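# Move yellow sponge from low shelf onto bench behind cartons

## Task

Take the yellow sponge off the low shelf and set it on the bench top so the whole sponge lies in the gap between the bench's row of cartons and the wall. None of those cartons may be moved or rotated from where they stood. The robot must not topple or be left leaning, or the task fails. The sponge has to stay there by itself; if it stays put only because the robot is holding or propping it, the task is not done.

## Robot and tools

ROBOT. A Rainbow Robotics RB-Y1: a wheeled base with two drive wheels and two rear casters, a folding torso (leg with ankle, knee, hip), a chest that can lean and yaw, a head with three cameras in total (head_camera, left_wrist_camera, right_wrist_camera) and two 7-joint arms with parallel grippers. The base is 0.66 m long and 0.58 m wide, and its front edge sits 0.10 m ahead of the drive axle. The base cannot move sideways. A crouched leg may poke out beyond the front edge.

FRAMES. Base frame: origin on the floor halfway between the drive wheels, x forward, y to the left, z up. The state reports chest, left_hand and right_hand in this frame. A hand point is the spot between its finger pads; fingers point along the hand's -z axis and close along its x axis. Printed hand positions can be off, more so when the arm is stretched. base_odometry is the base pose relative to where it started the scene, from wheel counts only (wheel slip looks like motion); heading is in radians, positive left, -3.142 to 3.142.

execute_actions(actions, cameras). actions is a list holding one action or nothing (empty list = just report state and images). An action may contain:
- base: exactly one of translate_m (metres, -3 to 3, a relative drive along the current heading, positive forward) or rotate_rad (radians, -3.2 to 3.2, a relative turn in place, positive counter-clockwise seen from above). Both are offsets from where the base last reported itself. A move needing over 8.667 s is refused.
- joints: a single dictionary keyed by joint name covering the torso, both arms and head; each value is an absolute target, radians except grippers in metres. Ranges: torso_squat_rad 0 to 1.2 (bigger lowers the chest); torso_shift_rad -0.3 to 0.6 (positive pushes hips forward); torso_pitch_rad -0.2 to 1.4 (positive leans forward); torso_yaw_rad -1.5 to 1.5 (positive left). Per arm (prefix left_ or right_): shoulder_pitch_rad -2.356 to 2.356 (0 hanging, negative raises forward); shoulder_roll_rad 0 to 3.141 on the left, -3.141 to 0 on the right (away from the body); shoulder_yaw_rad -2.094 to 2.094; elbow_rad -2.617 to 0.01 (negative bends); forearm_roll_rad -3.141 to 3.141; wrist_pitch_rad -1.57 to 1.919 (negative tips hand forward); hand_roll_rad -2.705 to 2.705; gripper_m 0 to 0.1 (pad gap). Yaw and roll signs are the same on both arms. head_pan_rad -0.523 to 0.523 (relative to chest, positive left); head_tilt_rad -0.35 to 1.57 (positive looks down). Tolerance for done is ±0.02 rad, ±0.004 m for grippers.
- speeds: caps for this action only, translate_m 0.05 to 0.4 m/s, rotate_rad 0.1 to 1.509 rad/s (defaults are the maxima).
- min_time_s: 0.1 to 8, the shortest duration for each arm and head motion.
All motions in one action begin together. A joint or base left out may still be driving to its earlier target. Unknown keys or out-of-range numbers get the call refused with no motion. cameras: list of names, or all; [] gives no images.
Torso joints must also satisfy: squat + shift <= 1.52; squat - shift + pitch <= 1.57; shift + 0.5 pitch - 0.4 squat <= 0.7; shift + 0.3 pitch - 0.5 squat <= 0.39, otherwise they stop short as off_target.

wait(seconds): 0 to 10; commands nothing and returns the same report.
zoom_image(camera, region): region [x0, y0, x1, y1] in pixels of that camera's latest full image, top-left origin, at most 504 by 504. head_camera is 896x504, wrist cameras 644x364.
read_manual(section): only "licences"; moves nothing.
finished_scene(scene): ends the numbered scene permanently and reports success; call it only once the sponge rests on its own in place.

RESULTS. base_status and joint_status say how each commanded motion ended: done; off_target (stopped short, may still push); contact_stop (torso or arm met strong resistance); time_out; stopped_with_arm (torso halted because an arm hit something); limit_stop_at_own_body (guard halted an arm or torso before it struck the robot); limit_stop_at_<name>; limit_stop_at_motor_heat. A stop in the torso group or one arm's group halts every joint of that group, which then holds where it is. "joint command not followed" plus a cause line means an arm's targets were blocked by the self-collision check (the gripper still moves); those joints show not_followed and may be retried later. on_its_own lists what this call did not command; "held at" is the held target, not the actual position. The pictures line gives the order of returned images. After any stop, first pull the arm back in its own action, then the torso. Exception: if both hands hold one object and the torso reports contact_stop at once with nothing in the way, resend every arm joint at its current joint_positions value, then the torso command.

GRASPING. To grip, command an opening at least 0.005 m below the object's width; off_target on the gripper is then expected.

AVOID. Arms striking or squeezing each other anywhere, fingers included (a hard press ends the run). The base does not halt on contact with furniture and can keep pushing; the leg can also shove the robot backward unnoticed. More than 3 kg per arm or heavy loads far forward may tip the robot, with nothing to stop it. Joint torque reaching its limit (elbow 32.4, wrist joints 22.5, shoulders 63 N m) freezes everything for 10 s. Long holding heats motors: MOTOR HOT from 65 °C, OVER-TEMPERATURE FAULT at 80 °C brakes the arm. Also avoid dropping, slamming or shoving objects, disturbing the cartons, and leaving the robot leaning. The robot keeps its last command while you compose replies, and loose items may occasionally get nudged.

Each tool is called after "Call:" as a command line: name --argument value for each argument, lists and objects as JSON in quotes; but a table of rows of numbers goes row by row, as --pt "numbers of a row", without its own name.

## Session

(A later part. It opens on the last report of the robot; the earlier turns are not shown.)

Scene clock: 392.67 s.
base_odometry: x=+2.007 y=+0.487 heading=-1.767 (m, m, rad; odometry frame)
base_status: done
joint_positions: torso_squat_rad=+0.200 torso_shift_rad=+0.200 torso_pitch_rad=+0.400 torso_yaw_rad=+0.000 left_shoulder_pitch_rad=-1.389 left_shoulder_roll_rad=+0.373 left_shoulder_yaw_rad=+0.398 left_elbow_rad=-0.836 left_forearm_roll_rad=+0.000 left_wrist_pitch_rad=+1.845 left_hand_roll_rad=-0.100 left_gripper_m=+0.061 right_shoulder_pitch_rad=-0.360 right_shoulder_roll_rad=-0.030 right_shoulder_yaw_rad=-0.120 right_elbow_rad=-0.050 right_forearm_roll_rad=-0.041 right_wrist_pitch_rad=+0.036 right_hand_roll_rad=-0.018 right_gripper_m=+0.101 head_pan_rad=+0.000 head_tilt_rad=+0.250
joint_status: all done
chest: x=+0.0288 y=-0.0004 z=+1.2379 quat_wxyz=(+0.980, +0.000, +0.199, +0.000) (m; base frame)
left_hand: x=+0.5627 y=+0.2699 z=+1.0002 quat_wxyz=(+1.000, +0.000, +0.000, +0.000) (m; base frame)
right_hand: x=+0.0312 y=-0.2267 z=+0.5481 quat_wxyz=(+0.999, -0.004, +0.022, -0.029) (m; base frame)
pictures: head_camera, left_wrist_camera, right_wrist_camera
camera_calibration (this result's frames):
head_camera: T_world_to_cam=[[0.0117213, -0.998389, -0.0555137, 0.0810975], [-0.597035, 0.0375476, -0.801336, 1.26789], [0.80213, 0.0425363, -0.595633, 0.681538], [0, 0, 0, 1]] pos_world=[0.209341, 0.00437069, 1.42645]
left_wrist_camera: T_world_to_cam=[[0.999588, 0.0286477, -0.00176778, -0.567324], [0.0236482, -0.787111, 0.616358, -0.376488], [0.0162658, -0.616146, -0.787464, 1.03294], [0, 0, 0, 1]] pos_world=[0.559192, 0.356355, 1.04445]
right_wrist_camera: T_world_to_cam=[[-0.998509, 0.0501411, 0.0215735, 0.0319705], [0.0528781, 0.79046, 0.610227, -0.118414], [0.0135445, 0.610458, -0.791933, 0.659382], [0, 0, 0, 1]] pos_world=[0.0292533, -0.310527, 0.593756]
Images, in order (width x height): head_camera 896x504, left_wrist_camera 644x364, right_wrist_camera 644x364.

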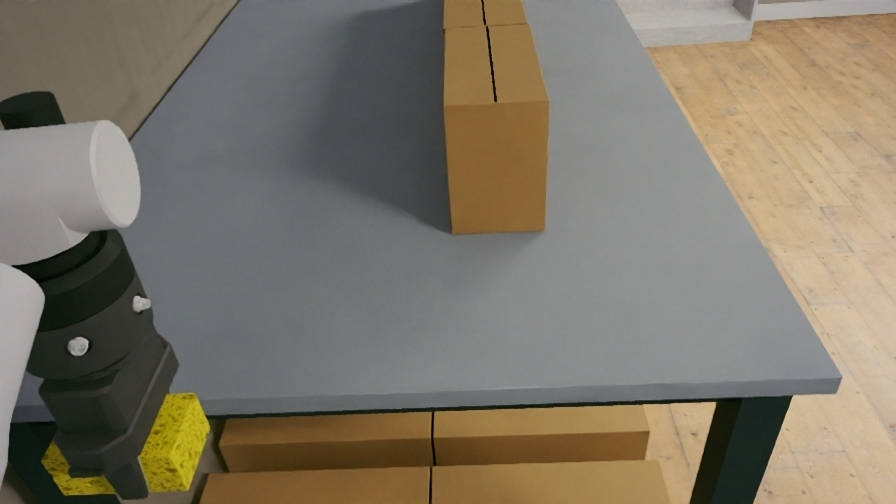

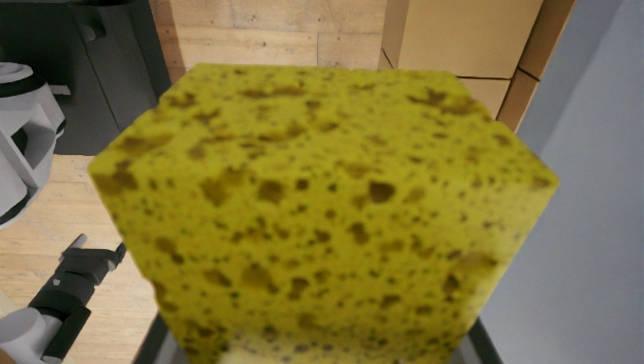

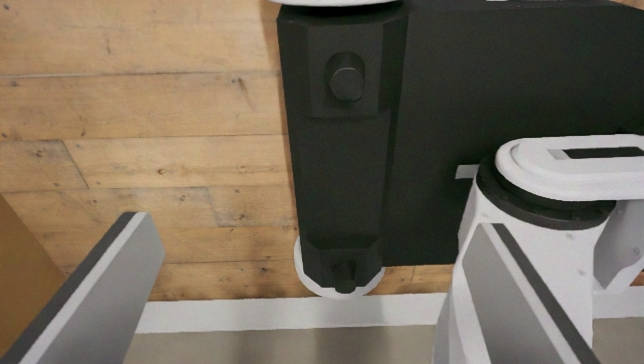

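Call:
execute_actions --actions '[{"base": {"translate_m": 0.52}, "joints": {"torso_squat_rad": 0.3, "head_pan_rad": 0.3, "head_tilt_rad": 0.45}}]'

Scene clock: 418.00 s.
base_odometry: x=+1.906 y=-0.023 heading=-1.767 (m, m, rad; odometry frame)
base_status: done
joint_positions: torso_squat_rad=+0.300 torso_shift_rad=+0.200 torso_pitch_rad=+0.400 torso_yaw_rad=+0.000 left_shoulder_pitch_rad=-1.389 left_shoulder_roll_rad=+0.373 left_shoulder_yaw_rad=+0.398 left_elbow_rad=-0.836 left_forearm_roll_rad=+0.000 left_wrist_pitch_rad=+1.845 left_hand_roll_rad=-0.100 left_gripper_m=+0.061 right_shoulder_pitch_rad=-0.360 right_shoulder_roll_rad=-0.030 right_shoulder_yaw_rad=-0.120 right_elbow_rad=-0.050 right_forearm_roll_rad=-0.041 right_wrist_pitch_rad=+0.036 right_hand_roll_rad=-0.018 right_gripper_m=+0.101 head_pan_rad=+0.300 head_tilt_rad=+0.450
joint_status: all done
chest: x=+0.0254 y=-0.0004 z=+1.2209 quat_wxyz=(+0.980, +0.000, +0.199, +0.000) (m; base frame)
left_hand: x=+0.5593 y=+0.2699 z=+0.9834 quat_wxyz=(+1.000, +0.000, +0.000, +0.000) (m; base frame)
right_hand: x=+0.0277 y=-0.2267 z=+0.5311 quat_wxyz=(+0.999, -0.004, +0.022, -0.029) (m; base frame)
pictures: head_camera, left_wrist_camera, right_wrist_camera
camera_calibration (this result's frames):
head_camera: T_world_to_cam=[[0.27141, -0.947105, -0.171258, 0.20979], [-0.736864, -0.0900066, -0.670023, 1.08605], [0.619168, 0.308045, -0.722316, 0.873881], [0, 0, 0, 1]] pos_world=[0.202253, 0.0272503, 1.39483]
left_wrist_camera: T_world_to_cam=[[0.999589, 0.0286272, -0.00162301, -0.564102], [0.0235423, -0.787093, 0.616385, -0.366013], [0.0163679, -0.61617, -0.787443, 1.01966], [0, 0, 0, 1]] pos_world=[0.555797, 0.356344, 1.02761]
right_wrist_camera: T_world_to_cam=[[-0.998508, 0.0501513, 0.0215813, 0.0288792], [0.0528908, 0.790454, 0.610233, -0.107895], [0.0135449, 0.610465, -0.791928, 0.645989], [0, 0, 0, 1]] pos_world=[0.0257929, -0.310515, 0.576794]
Images, in order (width x height): head_camera 896x504, left_wrist_camera 644x364, right_wrist_camera 644x364.

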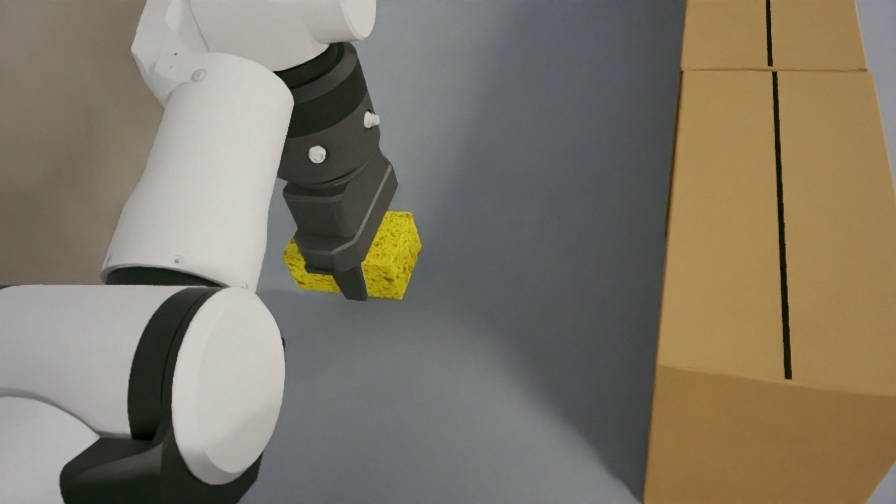

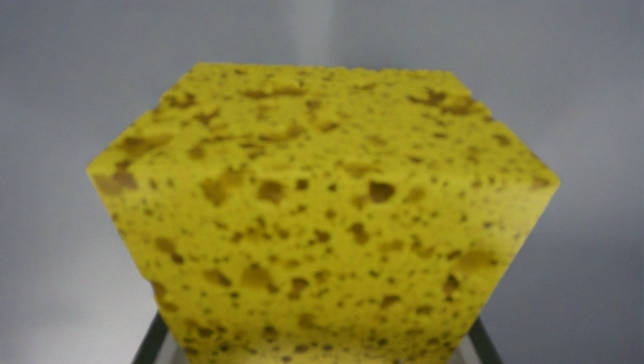

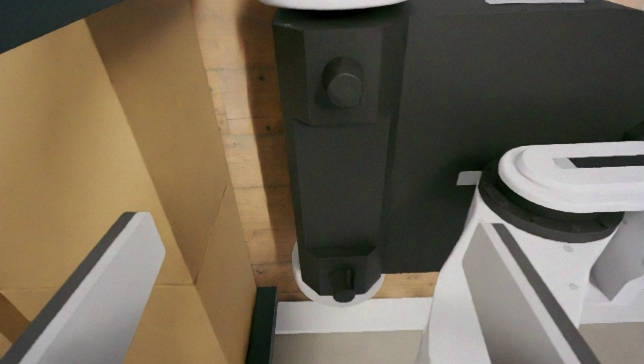

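Call:
zoom_image --camera "head_camera" --region '[250, 170, 490, 340]'

Region (250, 170, 490, 340) of head_camera's 896x504 image, scaled by 2.100, with more detail than that image has; it fills the top 357 rows of this view, and the rest is white.

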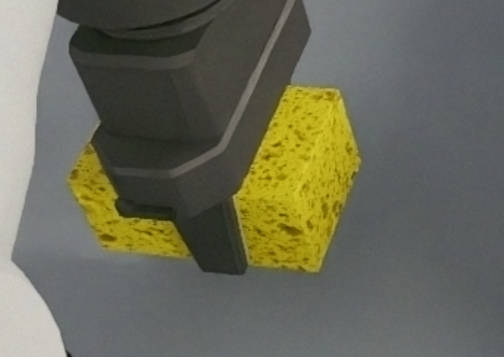

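Call:
execute_actions --actions '[{"joints": {"torso_squat_rad": 0.427}}]' --cameras '["head_camera", "left_wrist_camera"]'

Scene clock: 438.97 s.
base_odometry: x=+1.906 y=-0.023 heading=-1.767 (m, m, rad; odometry frame)
base_status: not commanded
joint_positions: torso_squat_rad=+0.427 torso_shift_rad=+0.200 torso_pitch_rad=+0.400 torso_yaw_rad=+0.000 left_shoulder_pitch_rad=-1.389 left_shoulder_roll_rad=+0.373 left_shoulder_yaw_rad=+0.398 left_elbow_rad=-0.836 left_forearm_roll_rad=+0.000 left_wrist_pitch_rad=+1.845 left_hand_roll_rad=-0.100 left_gripper_m=+0.061 right_shoulder_pitch_rad=-0.360 right_shoulder_roll_rad=-0.030 right_shoulder_yaw_rad=-0.120 right_elbow_rad=-0.050 right_forearm_roll_rad=-0.041 right_wrist_pitch_rad=+0.036 right_hand_roll_rad=-0.018 right_gripper_m=+0.101 head_pan_rad=+0.300 head_tilt_rad=+0.450
joint_status: all done
chest: x=+0.0190 y=-0.0004 z=+1.1900 quat_wxyz=(+0.980, +0.000, +0.199, +0.000) (m; base frame)
left_hand: x=+0.5530 y=+0.2699 z=+0.9525 quat_wxyz=(+1.000, +0.000, +0.000, +0.000) (m; base frame)
right_hand: x=+0.0215 y=-0.2267 z=+0.5002 quat_wxyz=(+0.999, -0.004, +0.022, -0.029) (m; base frame)
pictures: head_camera, left_wrist_camera
camera_calibration (this result's frames):
head_camera: T_world_to_cam=[[0.271437, -0.947105, -0.171216, 0.206174], [-0.736764, -0.0900087, -0.670132, 1.06077], [0.619274, 0.308044, -0.722225, 0.855354], [0, 0, 0, 1]] pos_world=[0.195875, 0.0272601, 1.36391]
left_wrist_camera: T_world_to_cam=[[0.999589, 0.0286276, -0.00147113, -0.557984], [0.023449, -0.787093, 0.616389, -0.346789], [0.0164878, -0.61617, -0.787441, 0.995399], [0, 0, 0, 1]] pos_world=[0.549475, 0.356353, 0.996753]
Images, in order (width x height): head_camera 896x504, left_wrist_camera 644x364.

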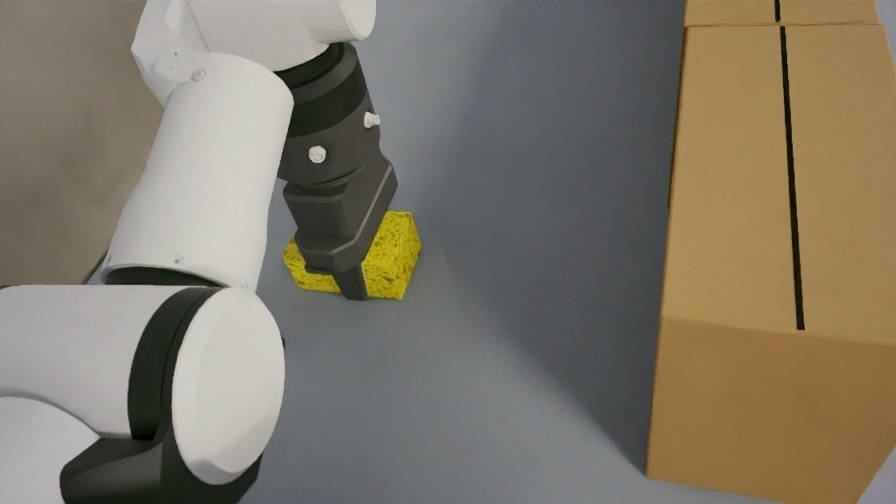

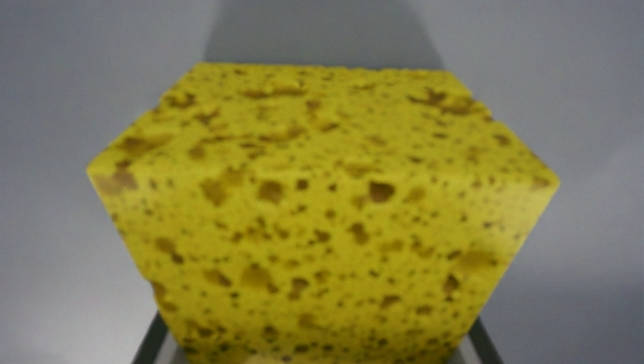

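Call:
execute_actions --actions '[{"joints": {"left_gripper_m": 0.1}}]' --cameras '["head_camera", "left_wrist_camera"]'

Scene clock: 444.50 s.
base_odometry: x=+1.906 y=-0.023 heading=-1.767 (m, m, rad; odometry frame)
base_status: not commanded
joint_positions: torso_squat_rad=+0.427 torso_shift_rad=+0.200 torso_pitch_rad=+0.400 torso_yaw_rad=+0.000 left_shoulder_pitch_rad=-1.389 left_shoulder_roll_rad=+0.373 left_shoulder_yaw_rad=+0.398 left_elbow_rad=-0.836 left_forearm_roll_rad=+0.000 left_wrist_pitch_rad=+1.845 left_hand_roll_rad=-0.100 left_gripper_m=+0.100 right_shoulder_pitch_rad=-0.360 right_shoulder_roll_rad=-0.030 right_shoulder_yaw_rad=-0.120 right_elbow_rad=-0.050 right_forearm_roll_rad=-0.041 right_wrist_pitch_rad=+0.036 right_hand_roll_rad=-0.018 right_gripper_m=+0.101 head_pan_rad=+0.300 head_tilt_rad=+0.450
joint_status: all done
chest: x=+0.0190 y=-0.0004 z=+1.1900 quat_wxyz=(+0.980, +0.000, +0.199, +0.000) (m; base frame)
left_hand: x=+0.5530 y=+0.2699 z=+0.9525 quat_wxyz=(+1.000, +0.000, +0.000, +0.000) (m; base frame)
right_hand: x=+0.0215 y=-0.2267 z=+0.5002 quat_wxyz=(+0.999, -0.004, +0.022, -0.029) (m; base frame)
pictures: head_camera, left_wrist_camera
camera_calibration (this result's frames):
head_camera: T_world_to_cam=[[0.271437, -0.947105, -0.171216, 0.206174], [-0.736764, -0.0900088, -0.670132, 1.06077], [0.619274, 0.308044, -0.722225, 0.855354], [0, 0, 0, 1]] pos_world=[0.195874, 0.0272601, 1.36391]
left_wrist_camera: T_world_to_cam=[[0.999589, 0.0286276, -0.00147089, -0.557985], [0.0234489, -0.787093, 0.616389, -0.346788], [0.016488, -0.61617, -0.787441, 0.995399], [0, 0, 0, 1]] pos_world=[0.549475, 0.356353, 0.996753]
Images, in order (width x height): head_camera 896x504, left_wrist_camera 644x364.

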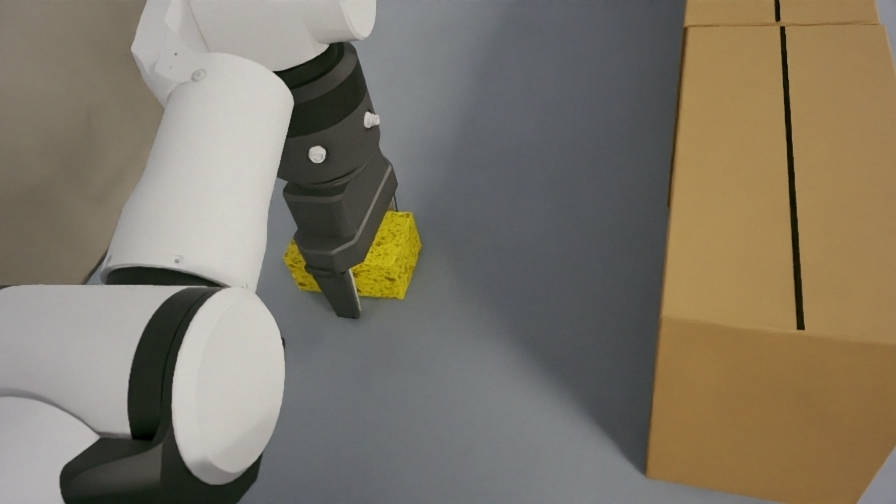

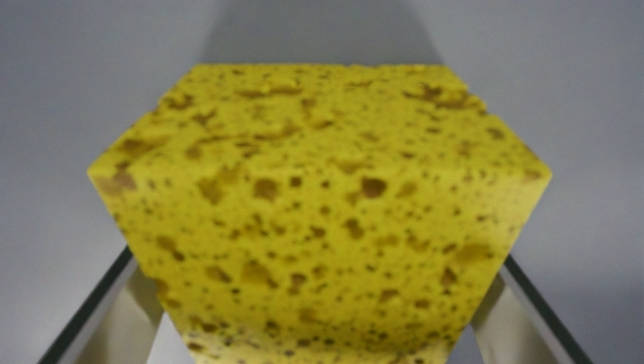

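Call:
execute_actions --actions '[{"joints": {"torso_squat_rad": 0.05}}]' --cameras '["head_camera", "left_wrist_camera"]'

Scene clock: 452.47 s.
base_odometry: x=+1.906 y=-0.023 heading=-1.767 (m, m, rad; odometry frame)
base_status: not commanded
joint_positions: torso_squat_rad=+0.050 torso_shift_rad=+0.200 torso_pitch_rad=+0.400 torso_yaw_rad=+0.000 left_shoulder_pitch_rad=-1.389 left_shoulder_roll_rad=+0.373 left_shoulder_yaw_rad=+0.398 left_elbow_rad=-0.836 left_forearm_roll_rad=+0.000 left_wrist_pitch_rad=+1.845 left_hand_roll_rad=-0.100 left_gripper_m=+0.100 right_shoulder_pitch_rad=-0.360 right_shoulder_roll_rad=-0.030 right_shoulder_yaw_rad=-0.120 right_elbow_rad=-0.050 right_forearm_roll_rad=-0.041 right_wrist_pitch_rad=+0.036 right_hand_roll_rad=-0.018 right_gripper_m=+0.101 head_pan_rad=+0.300 head_tilt_rad=+0.450
joint_status: all done
chest: x=+0.0314 y=-0.0004 z=+1.2507 quat_wxyz=(+0.980, +0.000, +0.199, +0.000) (m; base frame)
left_hand: x=+0.5654 y=+0.2699 z=+1.0131 quat_wxyz=(+1.000, +0.000, +0.000, +0.000) (m; base frame)
right_hand: x=+0.0337 y=-0.2267 z=+0.5609 quat_wxyz=(+0.999, -0.004, +0.022, -0.029) (m; base frame)
pictures: head_camera, left_wrist_camera
camera_calibration (this result's frames):
head_camera: T_world_to_cam=[[0.271396, -0.947105, -0.17128, 0.213261], [-0.736923, -0.0900095, -0.669957, 1.11039], [0.619103, 0.308044, -0.722372, 0.891707], [0, 0, 0, 1]] pos_world=[0.208333, 0.0272411, 1.42458]
left_wrist_camera: T_world_to_cam=[[0.999589, 0.0286275, -0.00170583, -0.570013], [0.0235937, -0.787093, 0.616383, -0.384514], [0.0163029, -0.61617, -0.787445, 1.043], [0, 0, 0, 1]] pos_world=[0.561847, 0.356334, 1.05734]
Images, in order (width x height): head_camera 896x504, left_wrist_camera 644x364.

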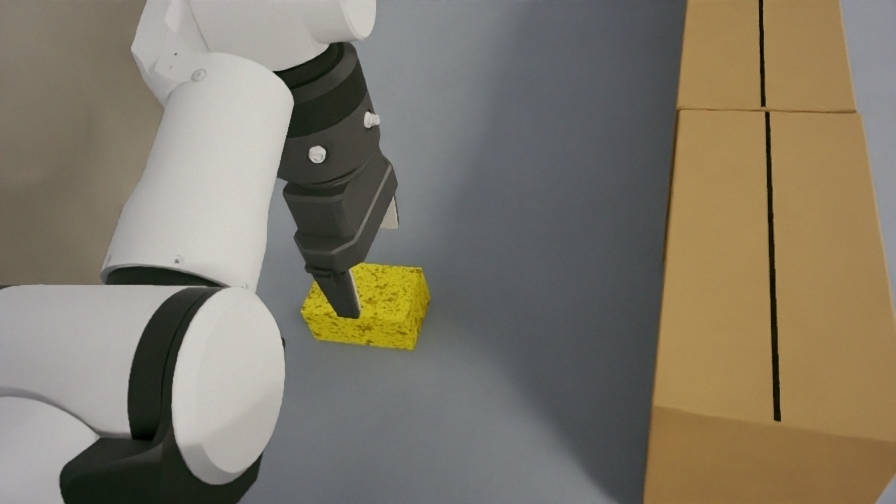

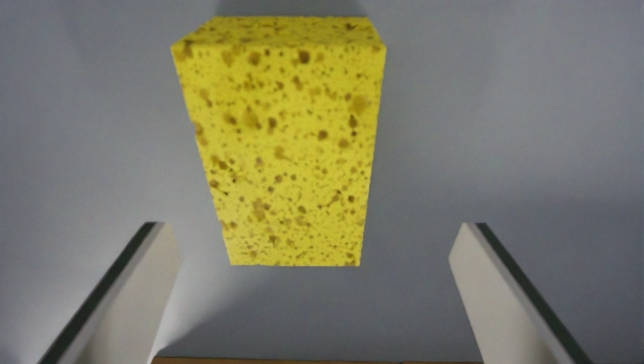

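Call:
finished_scene --scene 1

The scene is finished: the task was done.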